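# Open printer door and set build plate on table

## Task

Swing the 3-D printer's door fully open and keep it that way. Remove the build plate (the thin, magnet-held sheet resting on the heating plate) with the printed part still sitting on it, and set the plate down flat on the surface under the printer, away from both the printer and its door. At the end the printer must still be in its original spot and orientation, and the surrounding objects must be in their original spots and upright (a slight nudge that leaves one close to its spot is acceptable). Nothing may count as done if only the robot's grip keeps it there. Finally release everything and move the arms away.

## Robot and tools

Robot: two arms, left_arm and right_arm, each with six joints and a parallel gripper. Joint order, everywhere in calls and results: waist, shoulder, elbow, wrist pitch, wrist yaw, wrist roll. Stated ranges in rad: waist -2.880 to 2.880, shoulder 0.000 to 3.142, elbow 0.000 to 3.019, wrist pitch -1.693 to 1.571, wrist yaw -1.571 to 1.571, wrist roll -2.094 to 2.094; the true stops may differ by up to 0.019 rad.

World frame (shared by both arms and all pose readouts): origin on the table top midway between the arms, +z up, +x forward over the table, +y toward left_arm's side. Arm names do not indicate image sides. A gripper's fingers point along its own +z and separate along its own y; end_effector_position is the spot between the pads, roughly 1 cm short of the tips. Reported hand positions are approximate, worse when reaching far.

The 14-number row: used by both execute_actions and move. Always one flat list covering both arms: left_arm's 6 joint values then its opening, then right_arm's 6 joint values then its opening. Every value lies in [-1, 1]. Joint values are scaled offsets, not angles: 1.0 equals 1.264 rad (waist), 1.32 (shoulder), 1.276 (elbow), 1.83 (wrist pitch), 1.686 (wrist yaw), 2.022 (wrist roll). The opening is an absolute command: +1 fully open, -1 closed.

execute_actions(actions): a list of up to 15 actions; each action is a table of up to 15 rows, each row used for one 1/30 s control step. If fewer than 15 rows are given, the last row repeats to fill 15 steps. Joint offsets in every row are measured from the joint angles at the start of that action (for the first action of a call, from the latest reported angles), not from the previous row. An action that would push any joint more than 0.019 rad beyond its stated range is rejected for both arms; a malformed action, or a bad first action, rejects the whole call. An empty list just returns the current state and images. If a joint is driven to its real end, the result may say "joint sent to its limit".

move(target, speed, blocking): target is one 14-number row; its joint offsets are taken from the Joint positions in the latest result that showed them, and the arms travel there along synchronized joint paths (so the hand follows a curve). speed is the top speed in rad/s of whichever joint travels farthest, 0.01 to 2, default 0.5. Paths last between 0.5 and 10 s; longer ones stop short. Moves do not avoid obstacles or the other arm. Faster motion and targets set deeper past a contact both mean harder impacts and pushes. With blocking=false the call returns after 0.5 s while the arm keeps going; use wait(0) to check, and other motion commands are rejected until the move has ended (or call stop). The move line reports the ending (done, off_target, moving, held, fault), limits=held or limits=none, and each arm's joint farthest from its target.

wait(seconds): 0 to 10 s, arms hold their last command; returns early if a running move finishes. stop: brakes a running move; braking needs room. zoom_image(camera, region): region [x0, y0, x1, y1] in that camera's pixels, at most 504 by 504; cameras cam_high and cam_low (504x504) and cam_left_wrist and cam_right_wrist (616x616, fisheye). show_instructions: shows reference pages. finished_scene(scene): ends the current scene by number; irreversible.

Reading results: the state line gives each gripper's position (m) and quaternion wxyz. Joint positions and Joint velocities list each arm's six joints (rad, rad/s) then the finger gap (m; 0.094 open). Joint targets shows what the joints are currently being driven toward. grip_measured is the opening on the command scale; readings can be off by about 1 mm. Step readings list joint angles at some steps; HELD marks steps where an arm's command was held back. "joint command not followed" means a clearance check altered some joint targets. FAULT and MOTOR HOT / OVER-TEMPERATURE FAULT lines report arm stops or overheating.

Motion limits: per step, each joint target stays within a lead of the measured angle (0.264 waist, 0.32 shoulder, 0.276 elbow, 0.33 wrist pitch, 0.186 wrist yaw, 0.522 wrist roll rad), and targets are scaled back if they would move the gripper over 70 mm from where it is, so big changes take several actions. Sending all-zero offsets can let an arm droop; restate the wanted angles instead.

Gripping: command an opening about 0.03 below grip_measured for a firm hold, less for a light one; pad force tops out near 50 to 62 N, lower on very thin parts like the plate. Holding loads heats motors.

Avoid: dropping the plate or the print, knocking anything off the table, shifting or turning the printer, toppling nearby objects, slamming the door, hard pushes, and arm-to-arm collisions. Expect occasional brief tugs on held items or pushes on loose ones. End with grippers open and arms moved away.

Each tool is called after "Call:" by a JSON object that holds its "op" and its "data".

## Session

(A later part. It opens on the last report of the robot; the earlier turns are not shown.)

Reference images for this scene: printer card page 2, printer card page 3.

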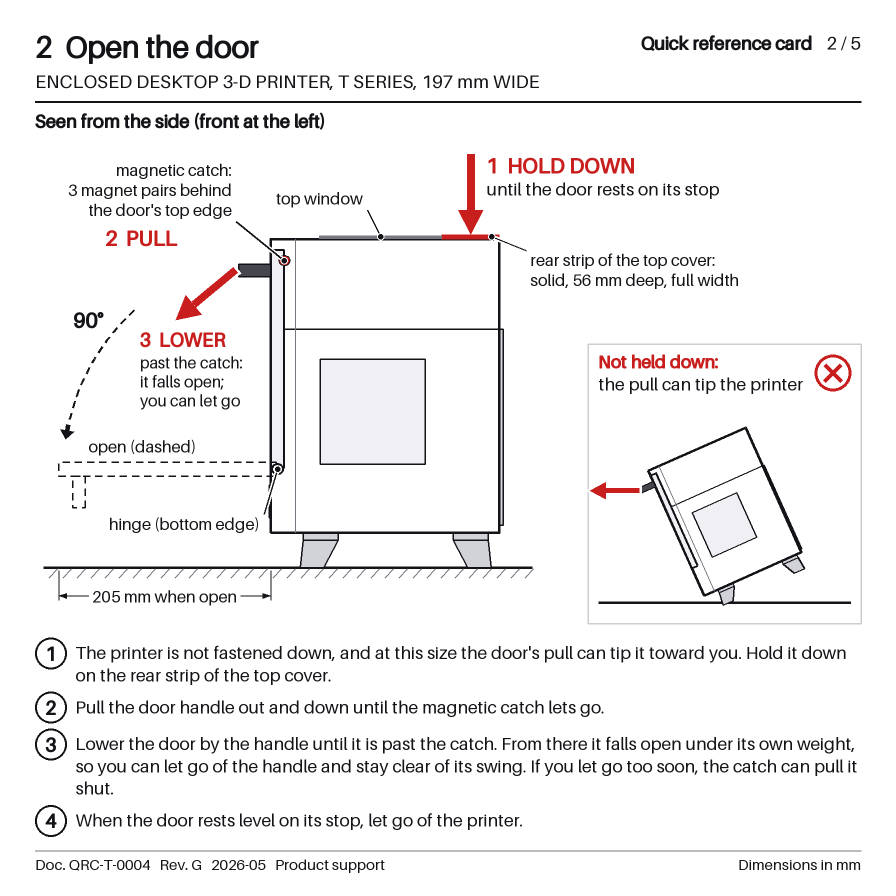

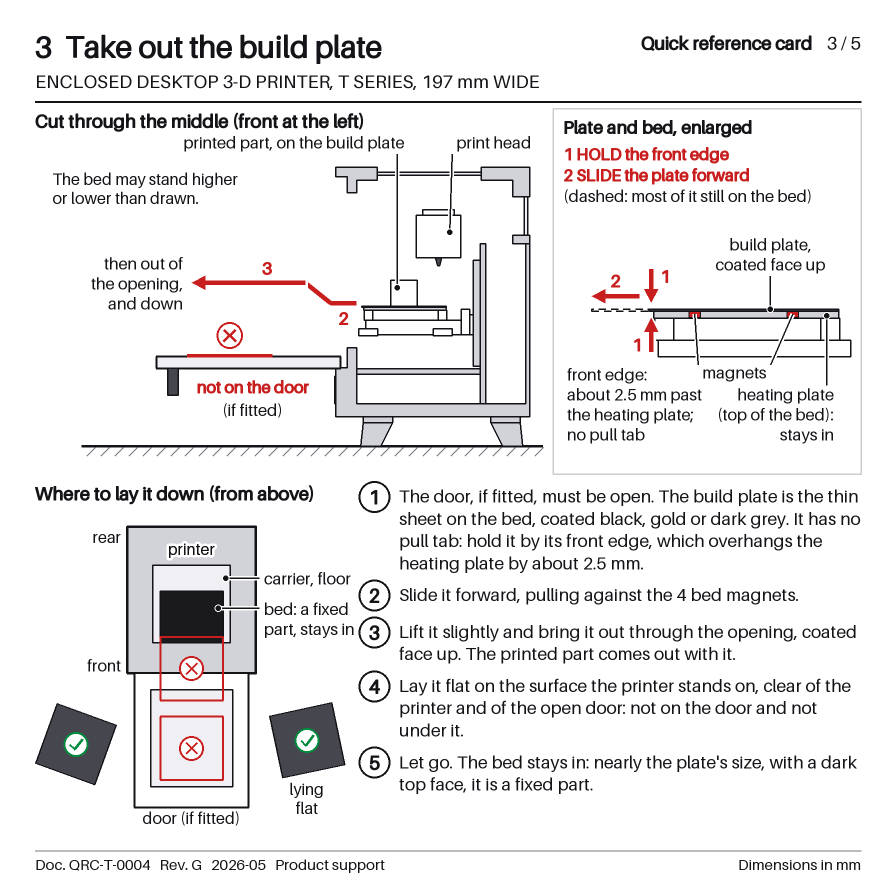

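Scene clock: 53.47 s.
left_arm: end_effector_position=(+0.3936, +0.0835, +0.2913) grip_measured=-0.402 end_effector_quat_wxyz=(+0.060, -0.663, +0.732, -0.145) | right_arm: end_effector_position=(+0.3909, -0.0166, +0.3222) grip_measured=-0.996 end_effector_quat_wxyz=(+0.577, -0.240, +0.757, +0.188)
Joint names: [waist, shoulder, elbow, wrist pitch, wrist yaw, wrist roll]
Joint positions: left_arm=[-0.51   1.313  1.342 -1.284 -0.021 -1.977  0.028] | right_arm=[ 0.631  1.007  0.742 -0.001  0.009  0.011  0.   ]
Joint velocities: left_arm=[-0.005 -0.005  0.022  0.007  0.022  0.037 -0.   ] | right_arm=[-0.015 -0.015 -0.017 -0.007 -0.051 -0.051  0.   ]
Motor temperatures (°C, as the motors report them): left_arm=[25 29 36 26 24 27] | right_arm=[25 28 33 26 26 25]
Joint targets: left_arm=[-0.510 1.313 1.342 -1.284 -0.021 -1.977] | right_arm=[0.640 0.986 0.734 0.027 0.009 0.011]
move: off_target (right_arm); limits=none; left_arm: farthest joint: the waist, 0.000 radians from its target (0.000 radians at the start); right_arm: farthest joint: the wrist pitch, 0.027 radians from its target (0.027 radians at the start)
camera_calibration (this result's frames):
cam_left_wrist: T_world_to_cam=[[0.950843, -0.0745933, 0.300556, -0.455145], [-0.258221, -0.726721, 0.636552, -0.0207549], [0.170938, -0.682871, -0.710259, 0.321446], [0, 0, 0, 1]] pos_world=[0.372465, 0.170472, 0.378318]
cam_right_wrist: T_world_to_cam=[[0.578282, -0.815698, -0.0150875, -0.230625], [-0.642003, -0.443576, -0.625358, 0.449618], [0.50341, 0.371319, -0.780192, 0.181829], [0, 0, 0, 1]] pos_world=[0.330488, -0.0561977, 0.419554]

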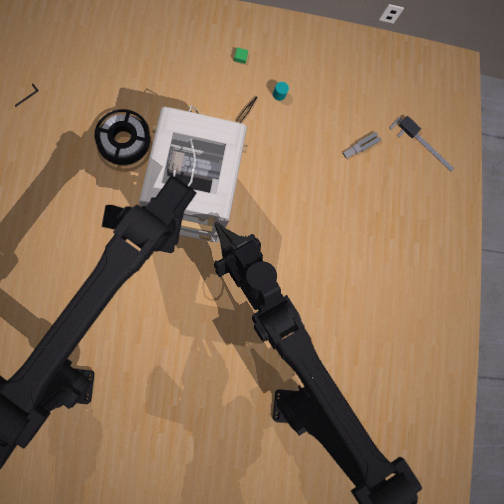

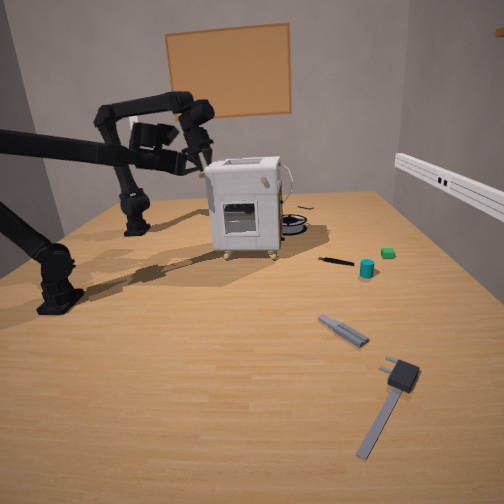

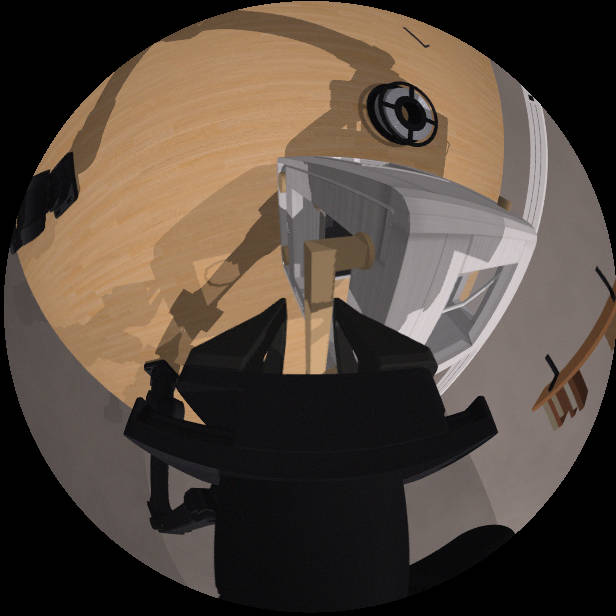

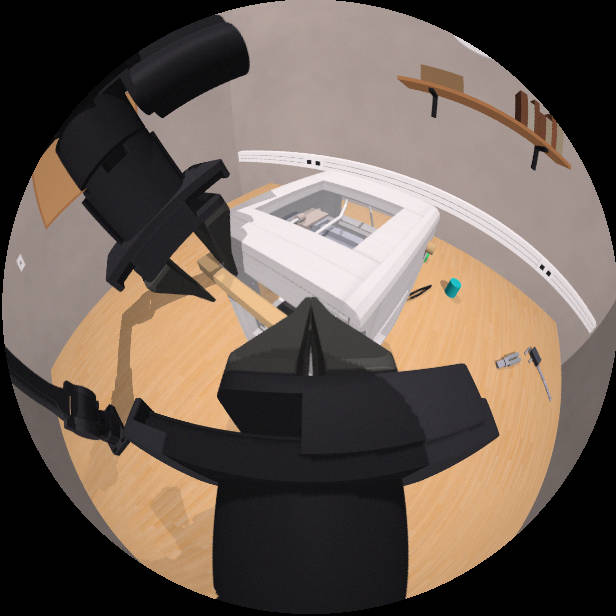

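Call:
{"op": "move", "data": {"target": [0,0,0,0,0,0,-0.4,0,0.06,0.072,0.02,0,0,-1], "speed": 0.08}}

Call:
{"op": "zoom_image", "data": {"camera": "cam_low", "region": [170,140,240,210]}}

Scene clock: 55.90 s.
left_arm: end_effector_position=(+0.3936, +0.0835, +0.2913) grip_measured=-0.402 end_effector_quat_wxyz=(+0.060, -0.663, +0.732, -0.145) | right_arm: end_effector_position=(+0.4031, -0.0074, +0.3064) grip_measured=-0.996 end_effector_quat_wxyz=(+0.565, -0.243, +0.767, +0.185)
Joint names: [waist, shoulder, elbow, wrist pitch, wrist yaw, wrist roll]
Joint positions: left_arm=[-0.51   1.313  1.342 -1.284 -0.021 -1.977  0.028] | right_arm=[0.631 1.069 0.759 0.012 0.008 0.011 0.   ]
Joint velocities: left_arm=[-0.015  0.005  0.012 -0.002  0.007  0.007 -0.   ] | right_arm=[-0.024  0.005 -0.007  0.017  0.037 -0.037 -0.001]
Motor temperatures (°C, as the motors report them): left_arm=[25 29 36 26 24 27] | right_arm=[25 28 34 26 26 25]
Joint targets: left_arm=[-0.510 1.313 1.342 -1.284 -0.021 -1.977] | right_arm=[0.631 1.086 0.834 0.036 0.009 0.011]
move: off_target (right_arm); limits=none; left_arm: farthest joint: the waist, 0.000 radians from its target (0.000 radians at the start); right_arm: farthest joint: the elbow, 0.075 radians from its target (0.092 radians at the start)
camera_calibration (this result's frames):
cam_left_wrist: T_world_to_cam=[[0.950843, -0.0745933, 0.300556, -0.455145], [-0.258221, -0.726721, 0.636552, -0.0207549], [0.170938, -0.682871, -0.710259, 0.321446], [0, 0, 0, 1]] pos_world=[0.372465, 0.170472, 0.378318]
cam_right_wrist: T_world_to_cam=[[0.578782, -0.815345, -0.0149398, -0.230687], [-0.657658, -0.455857, -0.599733, 0.450047], [0.482179, 0.35694, -0.800061, 0.174434], [0, 0, 0, 1]] pos_world=[0.345386, -0.0451946, 0.406019]

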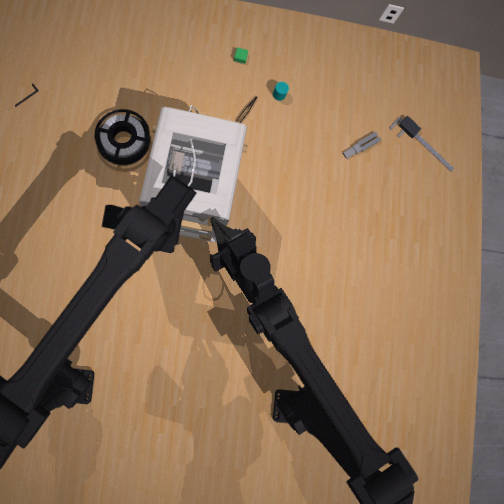

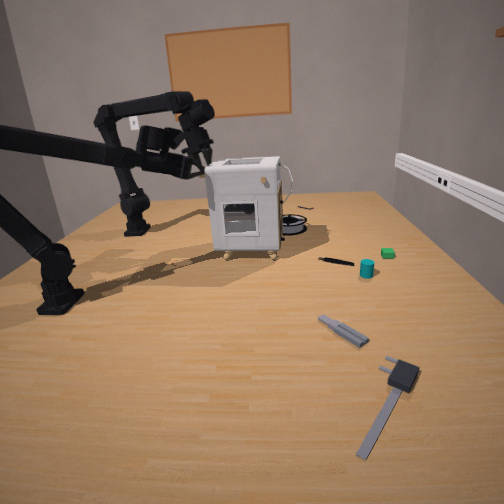

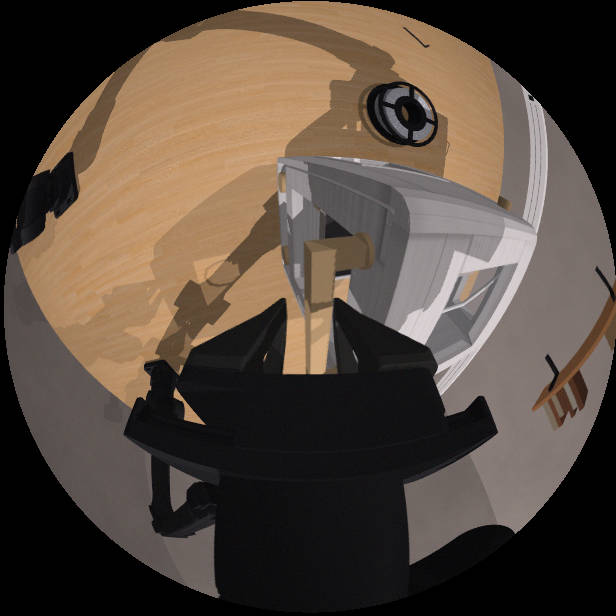

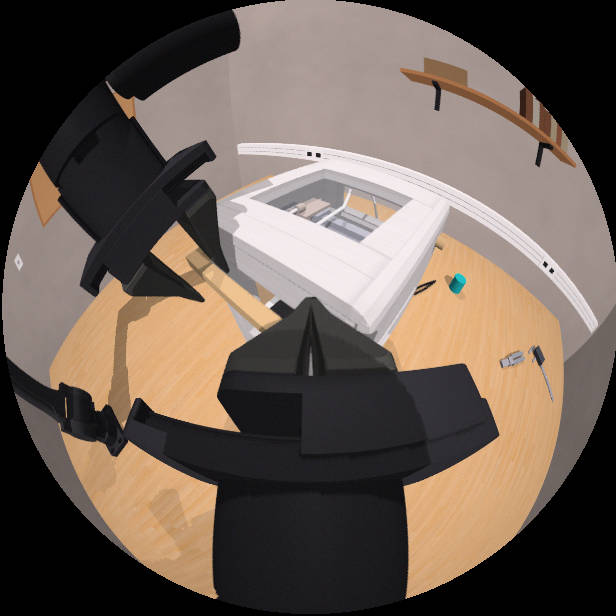

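Region (170, 140, 240, 210) of cam_low's 504x504 image, scaled by 7.200, with more detail than that image has.

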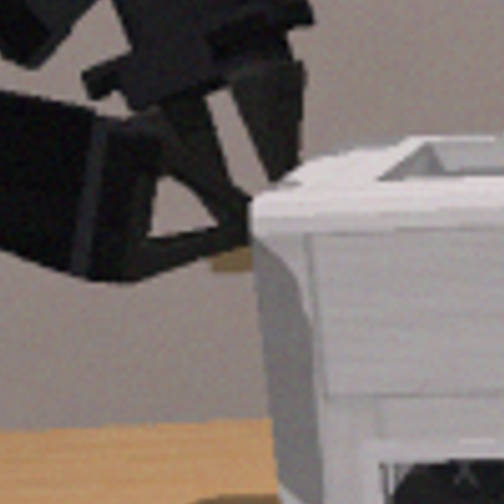

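Call:
{"op": "move", "data": {"target": [0,0,0,0,0,0,-0.4,0,0,0.02,0.05,0,0,-1], "speed": 0.08}}

Call:
{"op": "zoom_image", "data": {"camera": "cam_right_wrist", "region": [230,230,390,350]}}

Scene clock: 58.13 s.
left_arm: end_effector_position=(+0.3936, +0.0835, +0.2913) grip_measured=-0.402 end_effector_quat_wxyz=(+0.060, -0.663, +0.732, -0.145) | right_arm: end_effector_position=(+0.4048, -0.0032, +0.3202) grip_measured=-0.997 end_effector_quat_wxyz=(+0.586, -0.241, +0.749, +0.196)
Joint names: [waist, shoulder, elbow, wrist pitch, wrist yaw, wrist roll]
Joint positions: left_arm=[-0.51   1.313  1.342 -1.284 -0.021 -1.977  0.028] | right_arm=[ 0.633  1.069  0.759  0.07  -0.001  0.011  0.   ]
Joint velocities: left_arm=[-0.005  0.015  0.002  0.017 -0.007 -0.022 -0.   ] | right_arm=[-0.005  0.005 -0.012 -0.002  0.081 -0.022 -0.001]
Motor temperatures (°C, as the motors report them): left_arm=[25 29 36 26 24 27] | right_arm=[25 28 34 26 26 25]
Joint targets: left_arm=[-0.510 1.313 1.342 -1.284 -0.021 -1.977] | right_arm=[0.631 1.069 0.785 0.103 0.008 0.011]
move: off_target (right_arm); limits=none; left_arm: farthest joint: the waist, 0.000 radians from its target (0.000 radians at the start); right_arm: farthest joint: the wrist pitch, 0.033 radians from its target (0.092 radians at the start)
camera_calibration (this result's frames):
cam_left_wrist: T_world_to_cam=[[0.950843, -0.0745933, 0.300556, -0.455145], [-0.258221, -0.726721, 0.636552, -0.0207549], [0.170938, -0.682871, -0.710259, 0.321446], [0, 0, 0, 1]] pos_world=[0.372465, 0.170472, 0.378318]
cam_right_wrist: T_world_to_cam=[[0.587653, -0.808919, -0.0177262, -0.230705], [-0.624682, -0.43967, -0.645339, 0.462661], [0.514233, 0.390309, -0.76369, 0.158679], [0, 0, 0, 1]] pos_world=[0.342993, -0.0451372, 0.415665]

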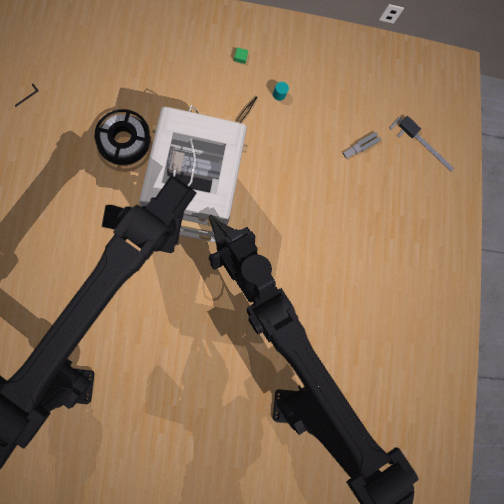

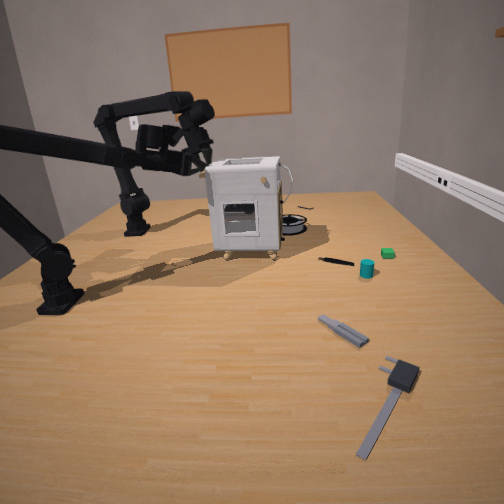

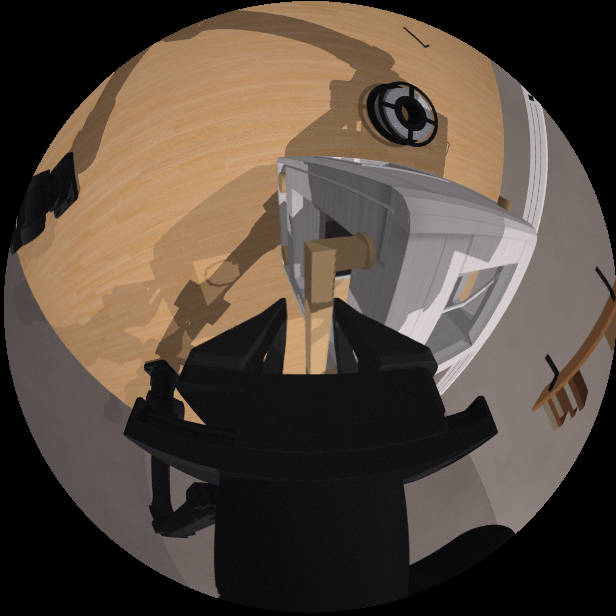

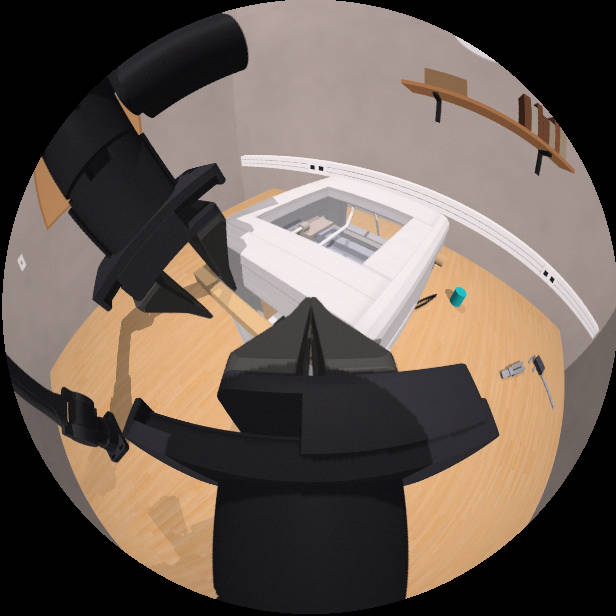

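Region (230, 230, 390, 350) of cam_right_wrist's 616x616 image, scaled by 3.150, with more detail than that image has; it fills the top 378 rows of this view, and the rest is white.

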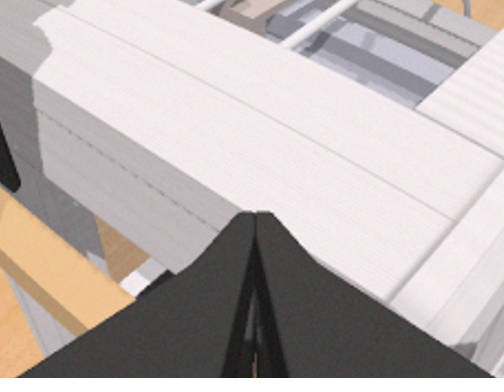

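Call:
{"op": "execute_actions", "data": {"actions": [[[0,0,0,0,0,0,-0.4,0,0,0.02,0.03,0,0,-1]]]}}

Call:
{"op": "zoom_image", "data": {"camera": "cam_right_wrist", "region": [230,230,390,350]}}

Scene clock: 59.30 s.
left_arm: end_effector_position=(+0.3936, +0.0835, +0.2913) grip_measured=-0.402 end_effector_quat_wxyz=(+0.060, -0.663, +0.732, -0.145) | right_arm: end_effector_position=(+0.4056, -0.0020, +0.3261) grip_measured=-0.997 end_effector_quat_wxyz=(+0.594, -0.240, +0.741, +0.200)
Joint names: [waist, shoulder, elbow, wrist pitch, wrist yaw, wrist roll]
Joint positions: left_arm=[-0.51   1.313  1.342 -1.284 -0.021 -1.977  0.028] | right_arm=[ 0.633  1.069  0.759  0.095 -0.003  0.011  0.   ]
Joint velocities: left_arm=[-0.024 -0.024  0.007  0.002 -0.051 -0.007  0.001] | right_arm=[0.005 0.005 0.037 0.012 0.022 0.037 0.001]
Motor temperatures (°C, as the motors report them): left_arm=[25 29 36 26 24 27] | right_arm=[25 28 35 26 26 25]
Joint targets: left_arm=[-0.510 1.313 1.342 -1.284 -0.021 -1.977] | right_arm=[0.633 1.069 0.785 0.125 -0.001 0.011]
Step readings (joint positions):
0: left_arm=[-0.510 1.313 1.342 -1.284 -0.021 -1.977] | right_arm=[0.633 1.069 0.759 0.070 -0.001 0.011]
1: left_arm=[-0.510 1.313 1.342 -1.284 -0.021 -1.977] | right_arm=[0.633 1.069 0.759 0.074 -0.003 0.011]
2: left_arm=[-0.510 1.313 1.342 -1.284 -0.021 -1.977] | right_arm=[0.633 1.069 0.759 0.080 -0.003 0.011]
4: left_arm=[-0.510 1.313 1.342 -1.284 -0.021 -1.977] | right_arm=[0.633 1.069 0.759 0.091 -0.003 0.011]
8: left_arm=[-0.510 1.313 1.342 -1.284 -0.021 -1.977] | right_arm=[0.633 1.069 0.759 0.095 -0.003 0.011]
15: Joint positions above
camera_calibration (this result's frames):
cam_left_wrist: T_world_to_cam=[[0.950843, -0.0745933, 0.300556, -0.455145], [-0.258221, -0.726721, 0.636552, -0.0207549], [0.170938, -0.682871, -0.710259, 0.321446], [0, 0, 0, 1]] pos_world=[0.372465, 0.170472, 0.378318]
cam_right_wrist: T_world_to_cam=[[0.590104, -0.807117, -0.0184136, -0.230902], [-0.6109, -0.431501, -0.663783, 0.467905], [0.527805, 0.40295, -0.747698, 0.15157], [0, 0, 0, 1]] pos_world=[0.3421, -0.0455385, 0.419664]

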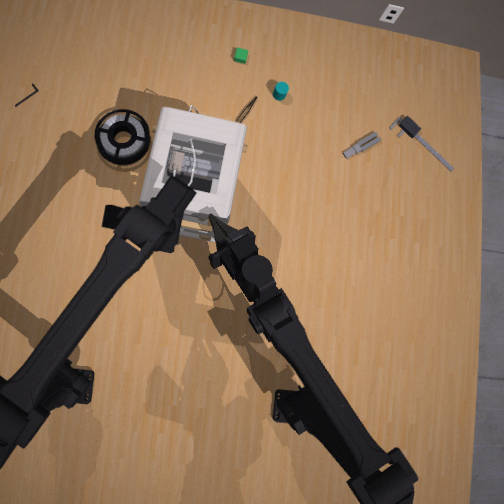

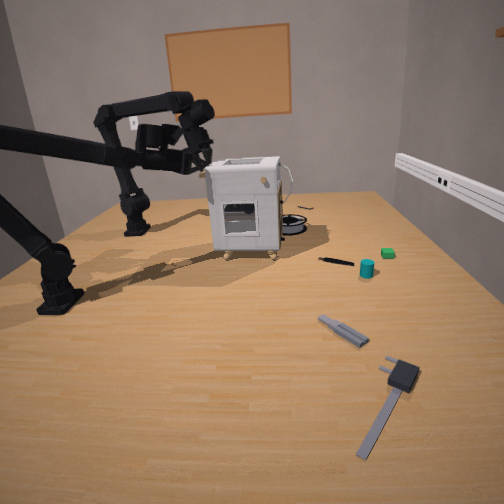

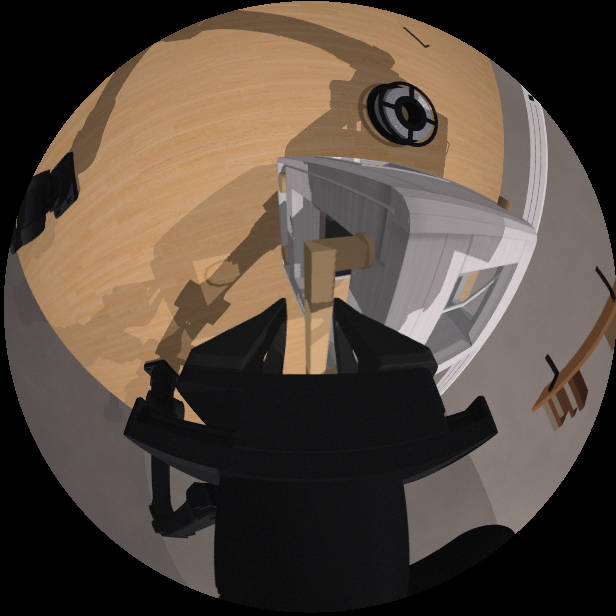

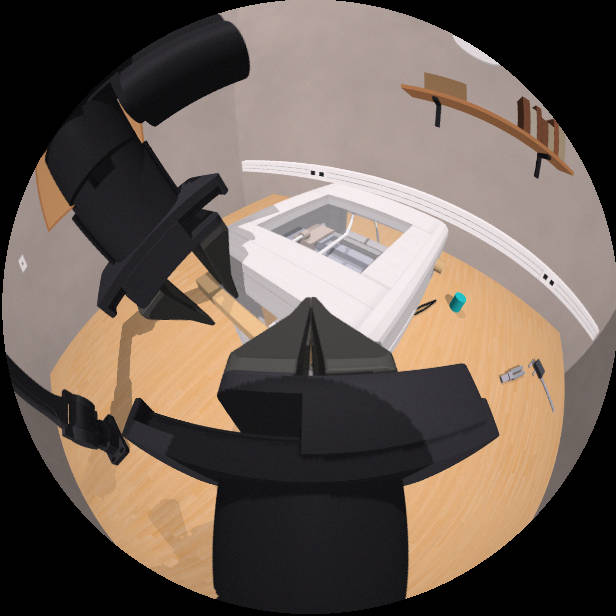

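Region (230, 230, 390, 350) of cam_right_wrist's 616x616 image, scaled by 3.150, with more detail than that image has; it fills the top 378 rows of this view, and the rest is white.

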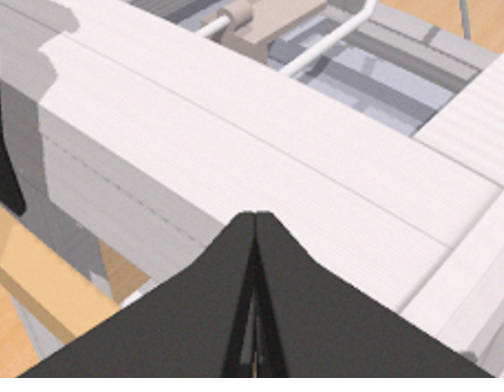

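Call:
{"op": "execute_actions", "data": {"actions": [[[-0.03,0.01,0.0,0,0,0,-0.5,0,0,0.02,0.022,0,0,-1]],[[-0.004,-0.004,-0.008,-0.01,0,0,-0.55,-0.01,0.01,0.03,0.01,0.015,0,-1],[-0.008,-0.008,-0.016,-0.02,0,0,-0.55,-0.01,0.01,0.03,0.01,0.015,0,-1],[-0.012,-0.012,-0.024,-0.03,0,0,-0.55,-0.01,0.01,0.03,0.01,0.015,0,-1],[-0.016,-0.016,-0.03,-0.04,0,0,-0.55,-0.01,0.01,0.03,0.01,0.015,0,-1],[-0.02,-0.02,-0.035,-0.045,0,0,-0.55,-0.01,0.01,0.03,0.01,0.015,0,-1],[-0.023,-0.024,-0.04,-0.05,0,0,-0.55,-0.01,0.01,0.03,0.01,0.015,0,-1],[-0.026,-0.028,-0.044,-0.055,0,0,-0.55,-0.01,0.01,0.03,0.01,0.015,0,-1],[-0.029,-0.033,-0.047,-0.06,0,0,-0.55,-0.01,0.01,0.03,0.01,0.015,0,-1],[-0.032,-0.038,-0.05,-0.066,0,0,-0.55,-0.01,0.01,0.03,0.01,0.015,0,-1]]]}}

Scene clock: 62.33 s.
left_arm: end_effector_position=(+0.3642, +0.0855, +0.2854) grip_measured=-0.547 end_effector_quat_wxyz=(+0.056, -0.653, +0.746, -0.118) | right_arm: end_effector_position=(+0.4090, -0.0050, +0.3309) grip_measured=-0.997 end_effector_quat_wxyz=(+0.604, -0.231, +0.737, +0.194)
Joint names: [waist, shoulder, elbow, wrist pitch, wrist yaw, wrist roll]
Joint positions: left_arm=[-0.545  1.279  1.305 -1.338 -0.034 -1.977  0.021] | right_arm=[0.632 1.069 0.759 0.114 0.018 0.011 0.   ]
Joint velocities: left_arm=[-0.054 -0.044 -0.037 -0.149 -0.037  0.007  0.   ] | right_arm=[-0.015 -0.005  0.007 -0.002  0.007 -0.022 -0.001]
Motor temperatures (°C, as the motors report them): left_arm=[25 29 36 26 24 27] | right_arm=[25 27 35 26 26 25]
Joint targets: left_arm=[-0.560 1.263 1.278 -1.401 -0.030 -1.977] | right_arm=[0.620 1.082 0.797 0.123 0.020 0.011]
Step readings (joint positions; steps 1 to 15: 1st action; 16 to 30: 2nd action):
0: left_arm=[-0.510 1.313 1.342 -1.284 -0.021 -1.977] | right_arm=[0.633 1.069 0.759 0.095 -0.003 0.011]
1: left_arm=[-0.511 1.313 1.342 -1.284 -0.021 -1.977] | right_arm=[0.633 1.069 0.759 0.096 -0.004 0.011]
2: left_arm=[-0.514 1.313 1.342 -1.284 -0.025 -1.977] | right_arm=[0.633 1.069 0.759 0.099 -0.005 0.011]
4: left_arm=[-0.518 1.313 1.342 -1.281 -0.029 -1.977] | right_arm=[0.633 1.069 0.759 0.103 -0.005 0.011]
8: left_arm=[-0.519 1.313 1.342 -1.280 -0.030 -1.977] | right_arm=[0.633 1.069 0.759 0.105 -0.005 0.011]
15: left_arm=[-0.519 1.313 1.342 -1.280 -0.030 -1.977] | right_arm=[0.633 1.069 0.759 0.105 -0.005 0.011]
16: left_arm=[-0.519 1.313 1.342 -1.280 -0.033 -1.977] | right_arm=[0.633 1.069 0.759 0.105 0.000 0.011]
17: left_arm=[-0.519 1.313 1.342 -1.280 -0.033 -1.977] | right_arm=[0.633 1.069 0.759 0.105 0.002 0.011]
19: left_arm=[-0.519 1.313 1.341 -1.281 -0.034 -1.977] | right_arm=[0.633 1.069 0.759 0.105 0.002 0.011]
23: left_arm=[-0.523 1.305 1.332 -1.287 -0.035 -1.977] | right_arm=[0.632 1.069 0.759 0.108 0.015 0.011]
30: Joint positions above
camera_calibration (this result's frames):
cam_left_wrist: T_world_to_cam=[[0.959577, -0.115453, 0.256676, -0.412516], [-0.254865, -0.743352, 0.618443, -0.0177526], [0.1194, -0.658861, -0.742729, 0.349667], [0, 0, 0, 1]] pos_world=[0.349566, 0.169559, 0.37657]
cam_right_wrist: T_world_to_cam=[[0.572456, -0.819809, -0.0143766, -0.229368], [-0.607777, -0.412499, -0.678566, 0.475569], [0.550365, 0.397187, -0.734398, 0.1409], [0, 0, 0, 1]] pos_world=[0.342797, -0.0478303, 0.422885]

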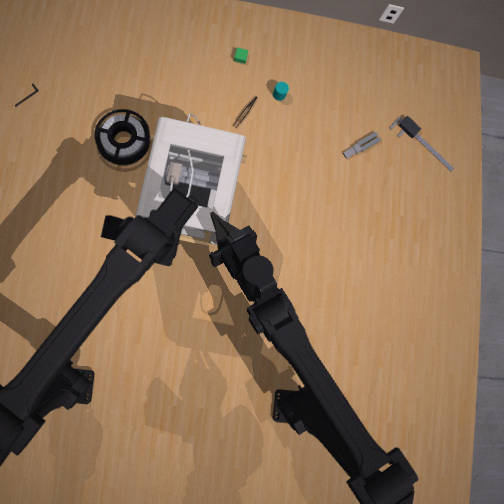

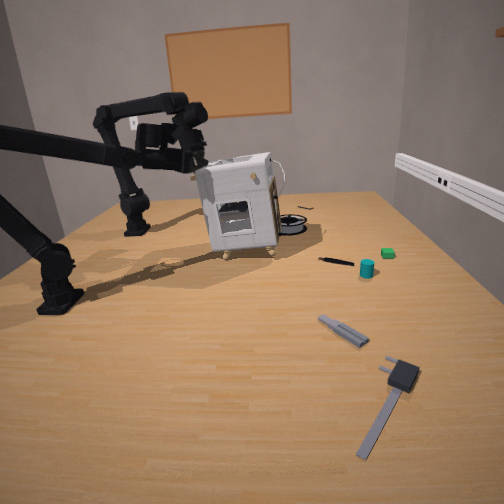

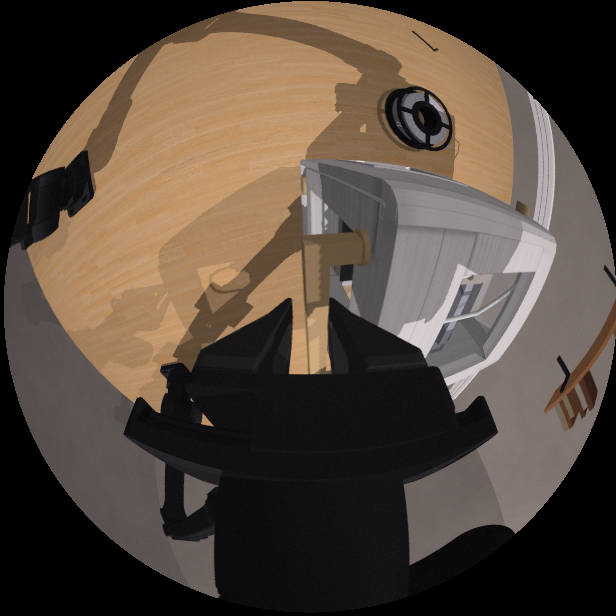

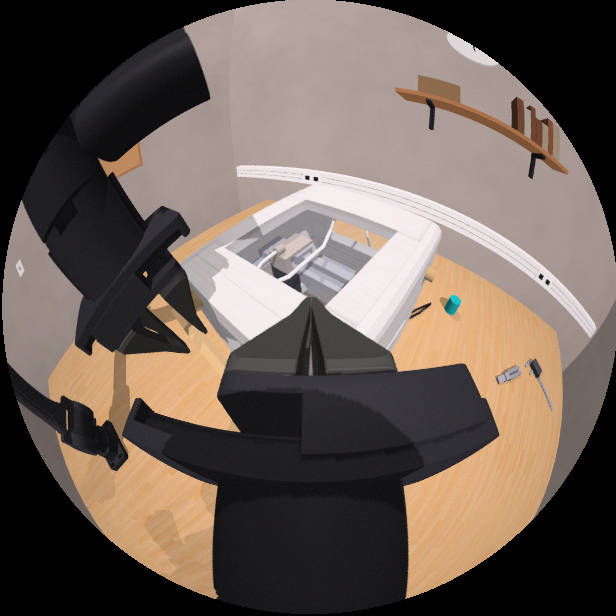

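Call:
{"op": "move", "data": {"target": [0.03,0.035,0.06,0.038,0,0,-0.45,0,-0.035,0.02,0,0,0,-1], "speed": 0.06}}

Scene clock: 64.67 s.
left_arm: end_effector_position=(+0.3927, +0.0814, +0.2935) grip_measured=-0.450 end_effector_quat_wxyz=(+0.069, -0.659, +0.734, -0.150) | right_arm: end_effector_position=(+0.4046, -0.0084, +0.3437) grip_measured=-0.997 end_effector_quat_wxyz=(+0.614, -0.228, +0.729, +0.197)
Joint names: [waist, shoulder, elbow, wrist pitch, wrist yaw, wrist roll]
Joint positions: left_arm=[-0.521  1.305  1.337 -1.273 -0.037 -1.977  0.026] | right_arm=[0.632 1.042 0.759 0.114 0.018 0.011 0.   ]
Joint velocities: left_arm=[-0.034 -0.005 -0.007 -0.007 -0.037  0.022 -0.   ] | right_arm=[ 0.005  0.005  0.007  0.002  0.007 -0.022 -0.   ]
Motor temperatures (°C, as the motors report them): left_arm=[25 29 36 26 24 27] | right_arm=[25 27 35 26 26 25]
Joint targets: left_arm=[-0.507 1.325 1.382 -1.269 -0.034 -1.977] | right_arm=[0.632 1.022 0.785 0.114 0.018 0.011]
move: off_target (left_arm, right_arm); limits=none; left_arm: farthest joint: the elbow, 0.044 radians from its target (0.079 radians at the start); right_arm: farthest joint: the elbow, 0.026 radians from its target (0.026 radians at the start)
camera_calibration (this result's frames):
cam_left_wrist: T_world_to_cam=[[0.944145, -0.0821428, 0.319127, -0.457387], [-0.275273, -0.728964, 0.626767, -0.0141633], [0.181147, -0.679606, -0.710859, 0.317676], [0, 0, 0, 1]] pos_world=[0.370395, 0.167999, 0.380664]
cam_right_wrist: T_world_to_cam=[[0.572157, -0.82001, -0.0148357, -0.229161], [-0.593194, -0.401271, -0.697928, 0.481057], [0.566354, 0.408125, -0.716014, 0.141358], [0, 0, 0, 1]] pos_world=[0.336417, -0.0525714, 0.433558]

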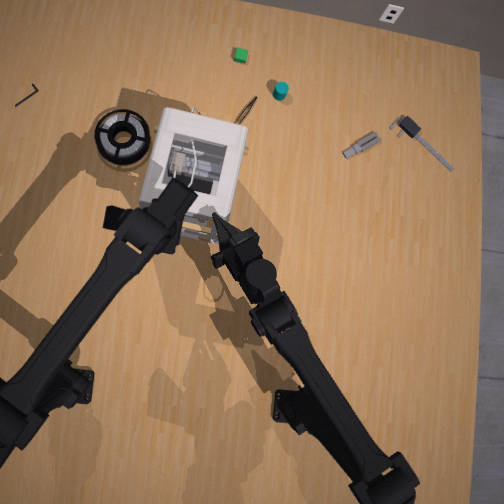

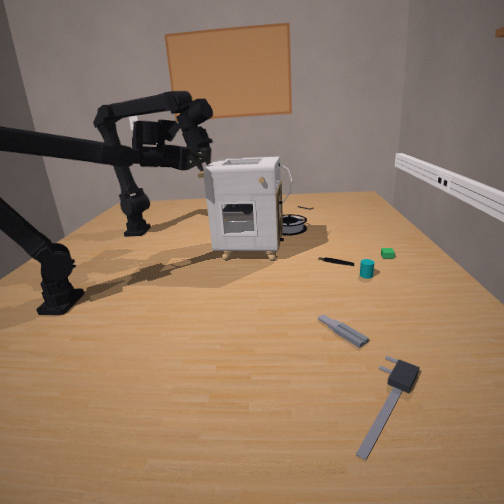

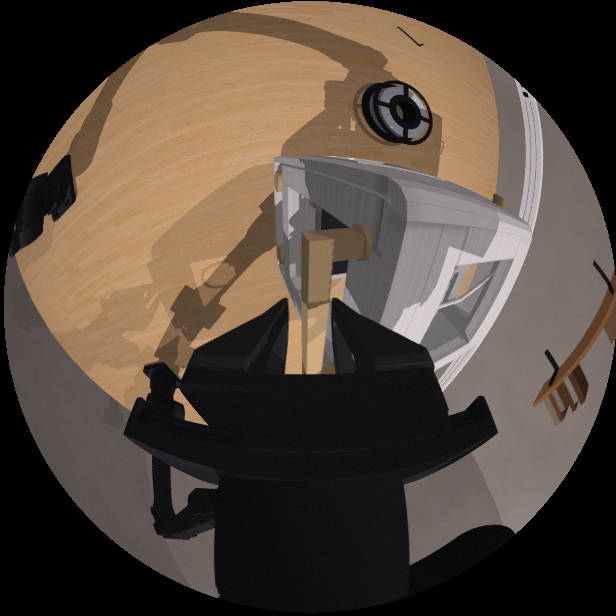

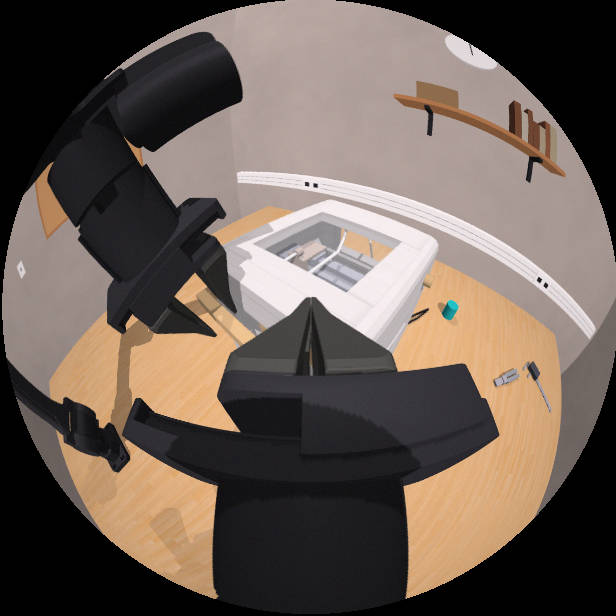

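Call:
{"op": "move", "data": {"target": [0,0,0.02,0,0,0,-0.45,0,0,0.02,-0.05,0,0,-1], "speed": 0.06}}

Call:
{"op": "zoom_image", "data": {"camera": "cam_right_wrist", "region": [230,230,390,350]}}

Scene clock: 67.33 s.
left_arm: end_effector_position=(+0.3927, +0.0814, +0.2935) grip_measured=-0.450 end_effector_quat_wxyz=(+0.069, -0.659, +0.734, -0.150) | right_arm: end_effector_position=(+0.4021, -0.0102, +0.3283) grip_measured=-0.997 end_effector_quat_wxyz=(+0.591, -0.234, +0.749, +0.189)
Joint names: [waist, shoulder, elbow, wrist pitch, wrist yaw, wrist roll]
Joint positions: left_arm=[-0.521  1.305  1.337 -1.273 -0.037 -1.977  0.026] | right_arm=[0.632 1.042 0.759 0.051 0.018 0.011 0.   ]
Joint velocities: left_arm=[-0.005 -0.005 -0.012 -0.017  0.095 -0.007 -0.001] | right_arm=[ 0.005 -0.005  0.007  0.002 -0.066 -0.037  0.001]
Motor temperatures (°C, as the motors report them): left_arm=[25 29 36 26 24 27] | right_arm=[25 27 35 26 26 25]
Joint targets: left_arm=[-0.521 1.305 1.363 -1.273 -0.037 -1.977] | right_arm=[0.632 1.042 0.785 0.023 0.018 0.011]
move: off_target (left_arm, right_arm); limits=none; left_arm: farthest joint: the elbow, 0.025 radians from its target (0.025 radians at the start); right_arm: farthest joint: the wrist pitch, 0.028 radians from its target (0.092 radians at the start)
camera_calibration (this result's frames):
cam_left_wrist: T_world_to_cam=[[0.944145, -0.0821428, 0.319127, -0.457387], [-0.275273, -0.728964, 0.626767, -0.0141633], [0.181147, -0.679606, -0.710859, 0.317676], [0, 0, 0, 1]] pos_world=[0.370395, 0.167999, 0.380664]
cam_right_wrist: T_world_to_cam=[[0.571432, -0.820541, -0.0133704, -0.229654], [-0.627879, -0.426653, -0.65095, 0.46637], [0.528426, 0.380368, -0.759003, 0.161638], [0, 0, 0, 1]] pos_world=[0.338641, -0.0509439, 0.423197]

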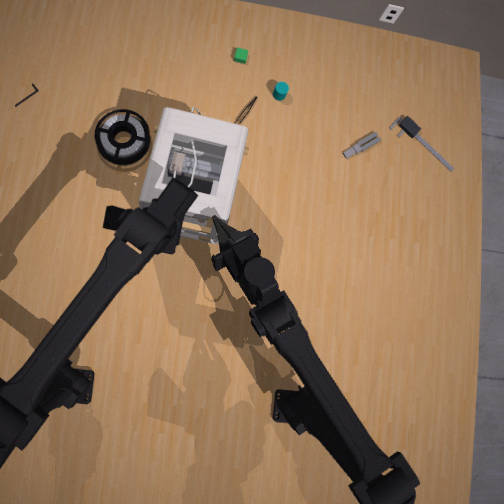

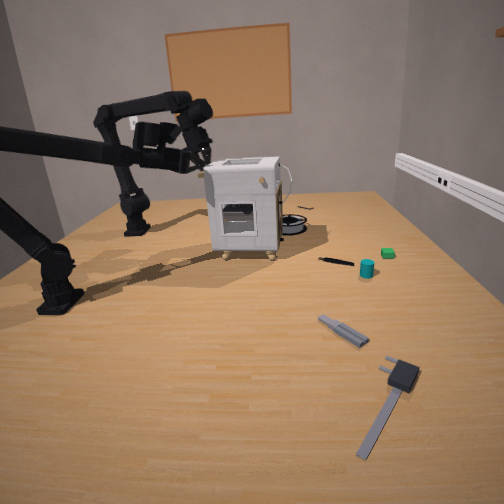

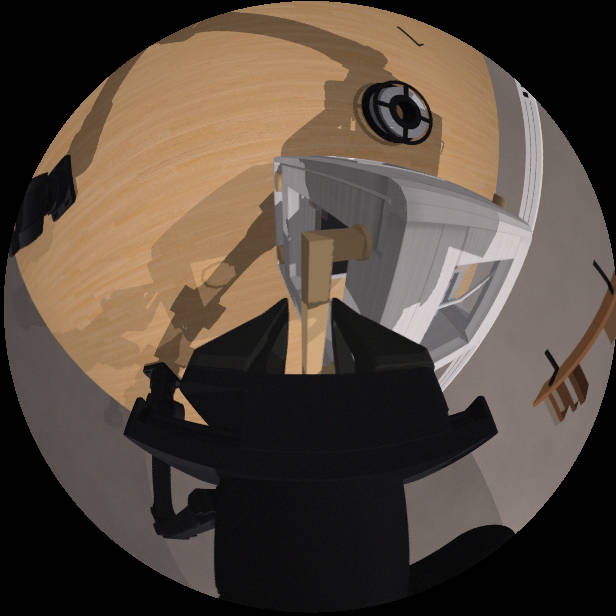

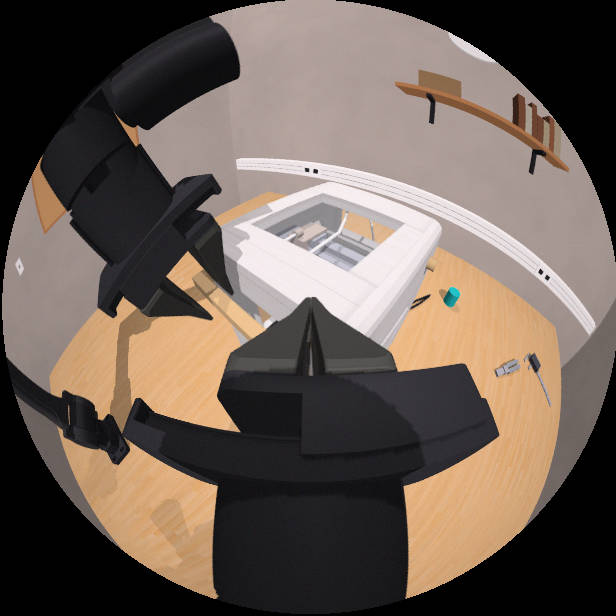

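Region (230, 230, 390, 350) of cam_right_wrist's 616x616 image, scaled by 3.150, with more detail than that image has; it fills the top 378 rows of this view, and the rest is white.

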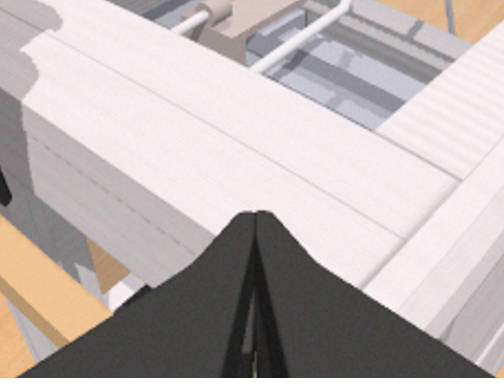

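Call:
{"op": "execute_actions", "data": {"actions": [[[0,0,0,0,0,0,-0.45,0,0,0.02,0,-0.045,0,-1]],[[0,0,0,0,0,0,-0.45,0,0,0.02,-0.02,0,0,-1]]]}}

Scene clock: 69.00 s.
left_arm: end_effector_position=(+0.3927, +0.0814, +0.2935) grip_measured=-0.450 end_effector_quat_wxyz=(+0.069, -0.659, +0.734, -0.150) | right_arm: end_effector_position=(+0.3934, -0.0011, +0.3227) grip_measured=-0.997 end_effector_quat_wxyz=(+0.573, -0.258, +0.748, +0.214)
Joint names: [waist, shoulder, elbow, wrist pitch, wrist yaw, wrist roll]
Joint positions: left_arm=[-0.521  1.305  1.337 -1.273 -0.037 -1.977  0.026] | right_arm=[ 0.631  1.042  0.759  0.027 -0.055  0.011  0.   ]
Joint velocities: left_arm=[-0.015 -0.005 -0.002 -0.007  0.037  0.007 -0.   ] | right_arm=[-0.024 -0.005  0.012 -0.017  0.007  0.007  0.001]
Motor temperatures (°C, as the motors report them): left_arm=[25 29 36 26 24 27] | right_arm=[25 27 35 26 26 25]
Joint targets: left_arm=[-0.521 1.305 1.337 -1.273 -0.037 -1.977] | right_arm=[0.631 1.042 0.785 0.014 -0.055 0.011]
Step readings (joint positions; steps 1 to 15: 1st action; 16 to 30: 2nd action):
0: left_arm=[-0.521 1.305 1.337 -1.273 -0.037 -1.977] | right_arm=[0.632 1.042 0.759 0.051 0.018 0.011]
1: left_arm=[-0.521 1.305 1.337 -1.273 -0.037 -1.977] | right_arm=[0.631 1.042 0.759 0.051 -0.015 0.011]
2: left_arm=[-0.521 1.305 1.337 -1.273 -0.037 -1.977] | right_arm=[0.631 1.042 0.759 0.051 -0.041 0.011]
4: left_arm=[-0.521 1.305 1.337 -1.273 -0.037 -1.977] | right_arm=[0.631 1.042 0.759 0.051 -0.053 0.011]
8: left_arm=[-0.521 1.305 1.337 -1.273 -0.037 -1.977] | right_arm=[0.631 1.042 0.759 0.051 -0.055 0.011]
15: left_arm=[-0.521 1.305 1.337 -1.273 -0.037 -1.977] | right_arm=[0.631 1.042 0.759 0.051 -0.055 0.011]
16: left_arm=[-0.521 1.305 1.337 -1.273 -0.037 -1.977] | right_arm=[0.631 1.042 0.759 0.047 -0.055 0.011]
17: left_arm=[-0.521 1.305 1.337 -1.273 -0.037 -1.977] | right_arm=[0.631 1.042 0.759 0.041 -0.055 0.011]
19: left_arm=[-0.521 1.305 1.337 -1.273 -0.037 -1.977] | right_arm=[0.631 1.042 0.759 0.031 -0.055 0.011]
23: left_arm=[-0.521 1.305 1.337 -1.273 -0.037 -1.977] | right_arm=[0.631 1.042 0.759 0.028 -0.055 0.011]
30: Joint positions above
camera_calibration (this result's frames):
cam_left_wrist: T_world_to_cam=[[0.944145, -0.0821428, 0.319127, -0.457387], [-0.275273, -0.728964, 0.626767, -0.0141633], [0.181147, -0.679606, -0.710859, 0.317676], [0, 0, 0, 1]] pos_world=[0.370395, 0.167999, 0.380664]
cam_right_wrist: T_world_to_cam=[[0.62759, -0.777909, -0.0314479, -0.23352], [-0.614987, -0.470571, -0.632736, 0.450168], [0.477412, 0.416438, -0.773729, 0.183391], [0, 0, 0, 1]] pos_world=[0.335849, -0.0461925, 0.419388]

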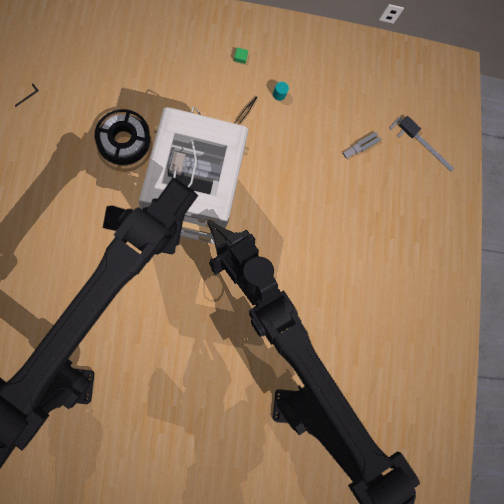

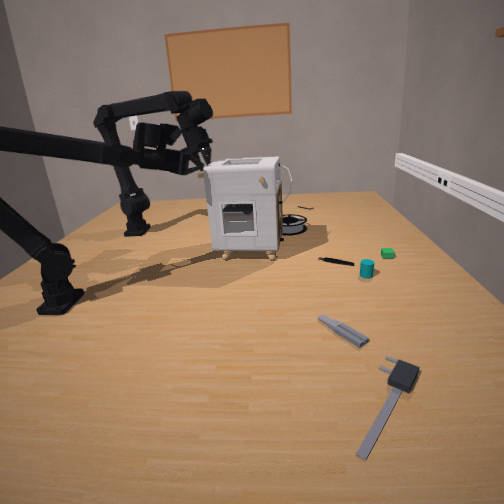

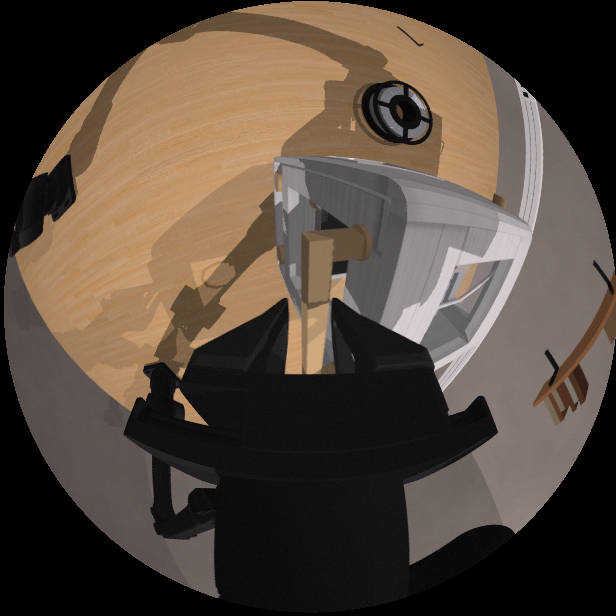

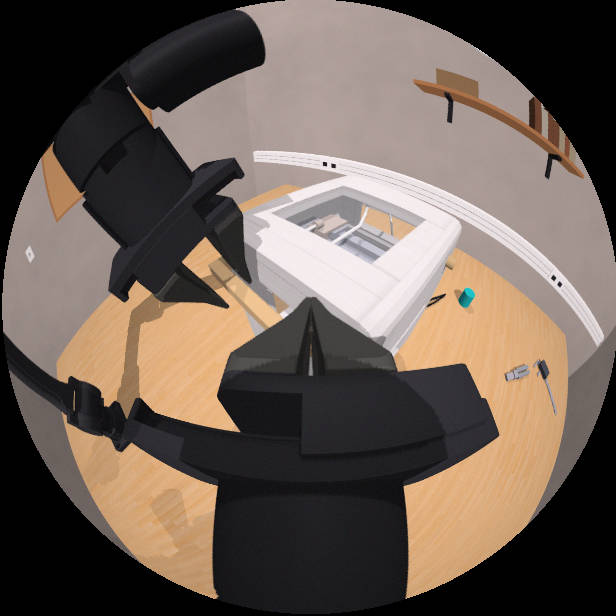

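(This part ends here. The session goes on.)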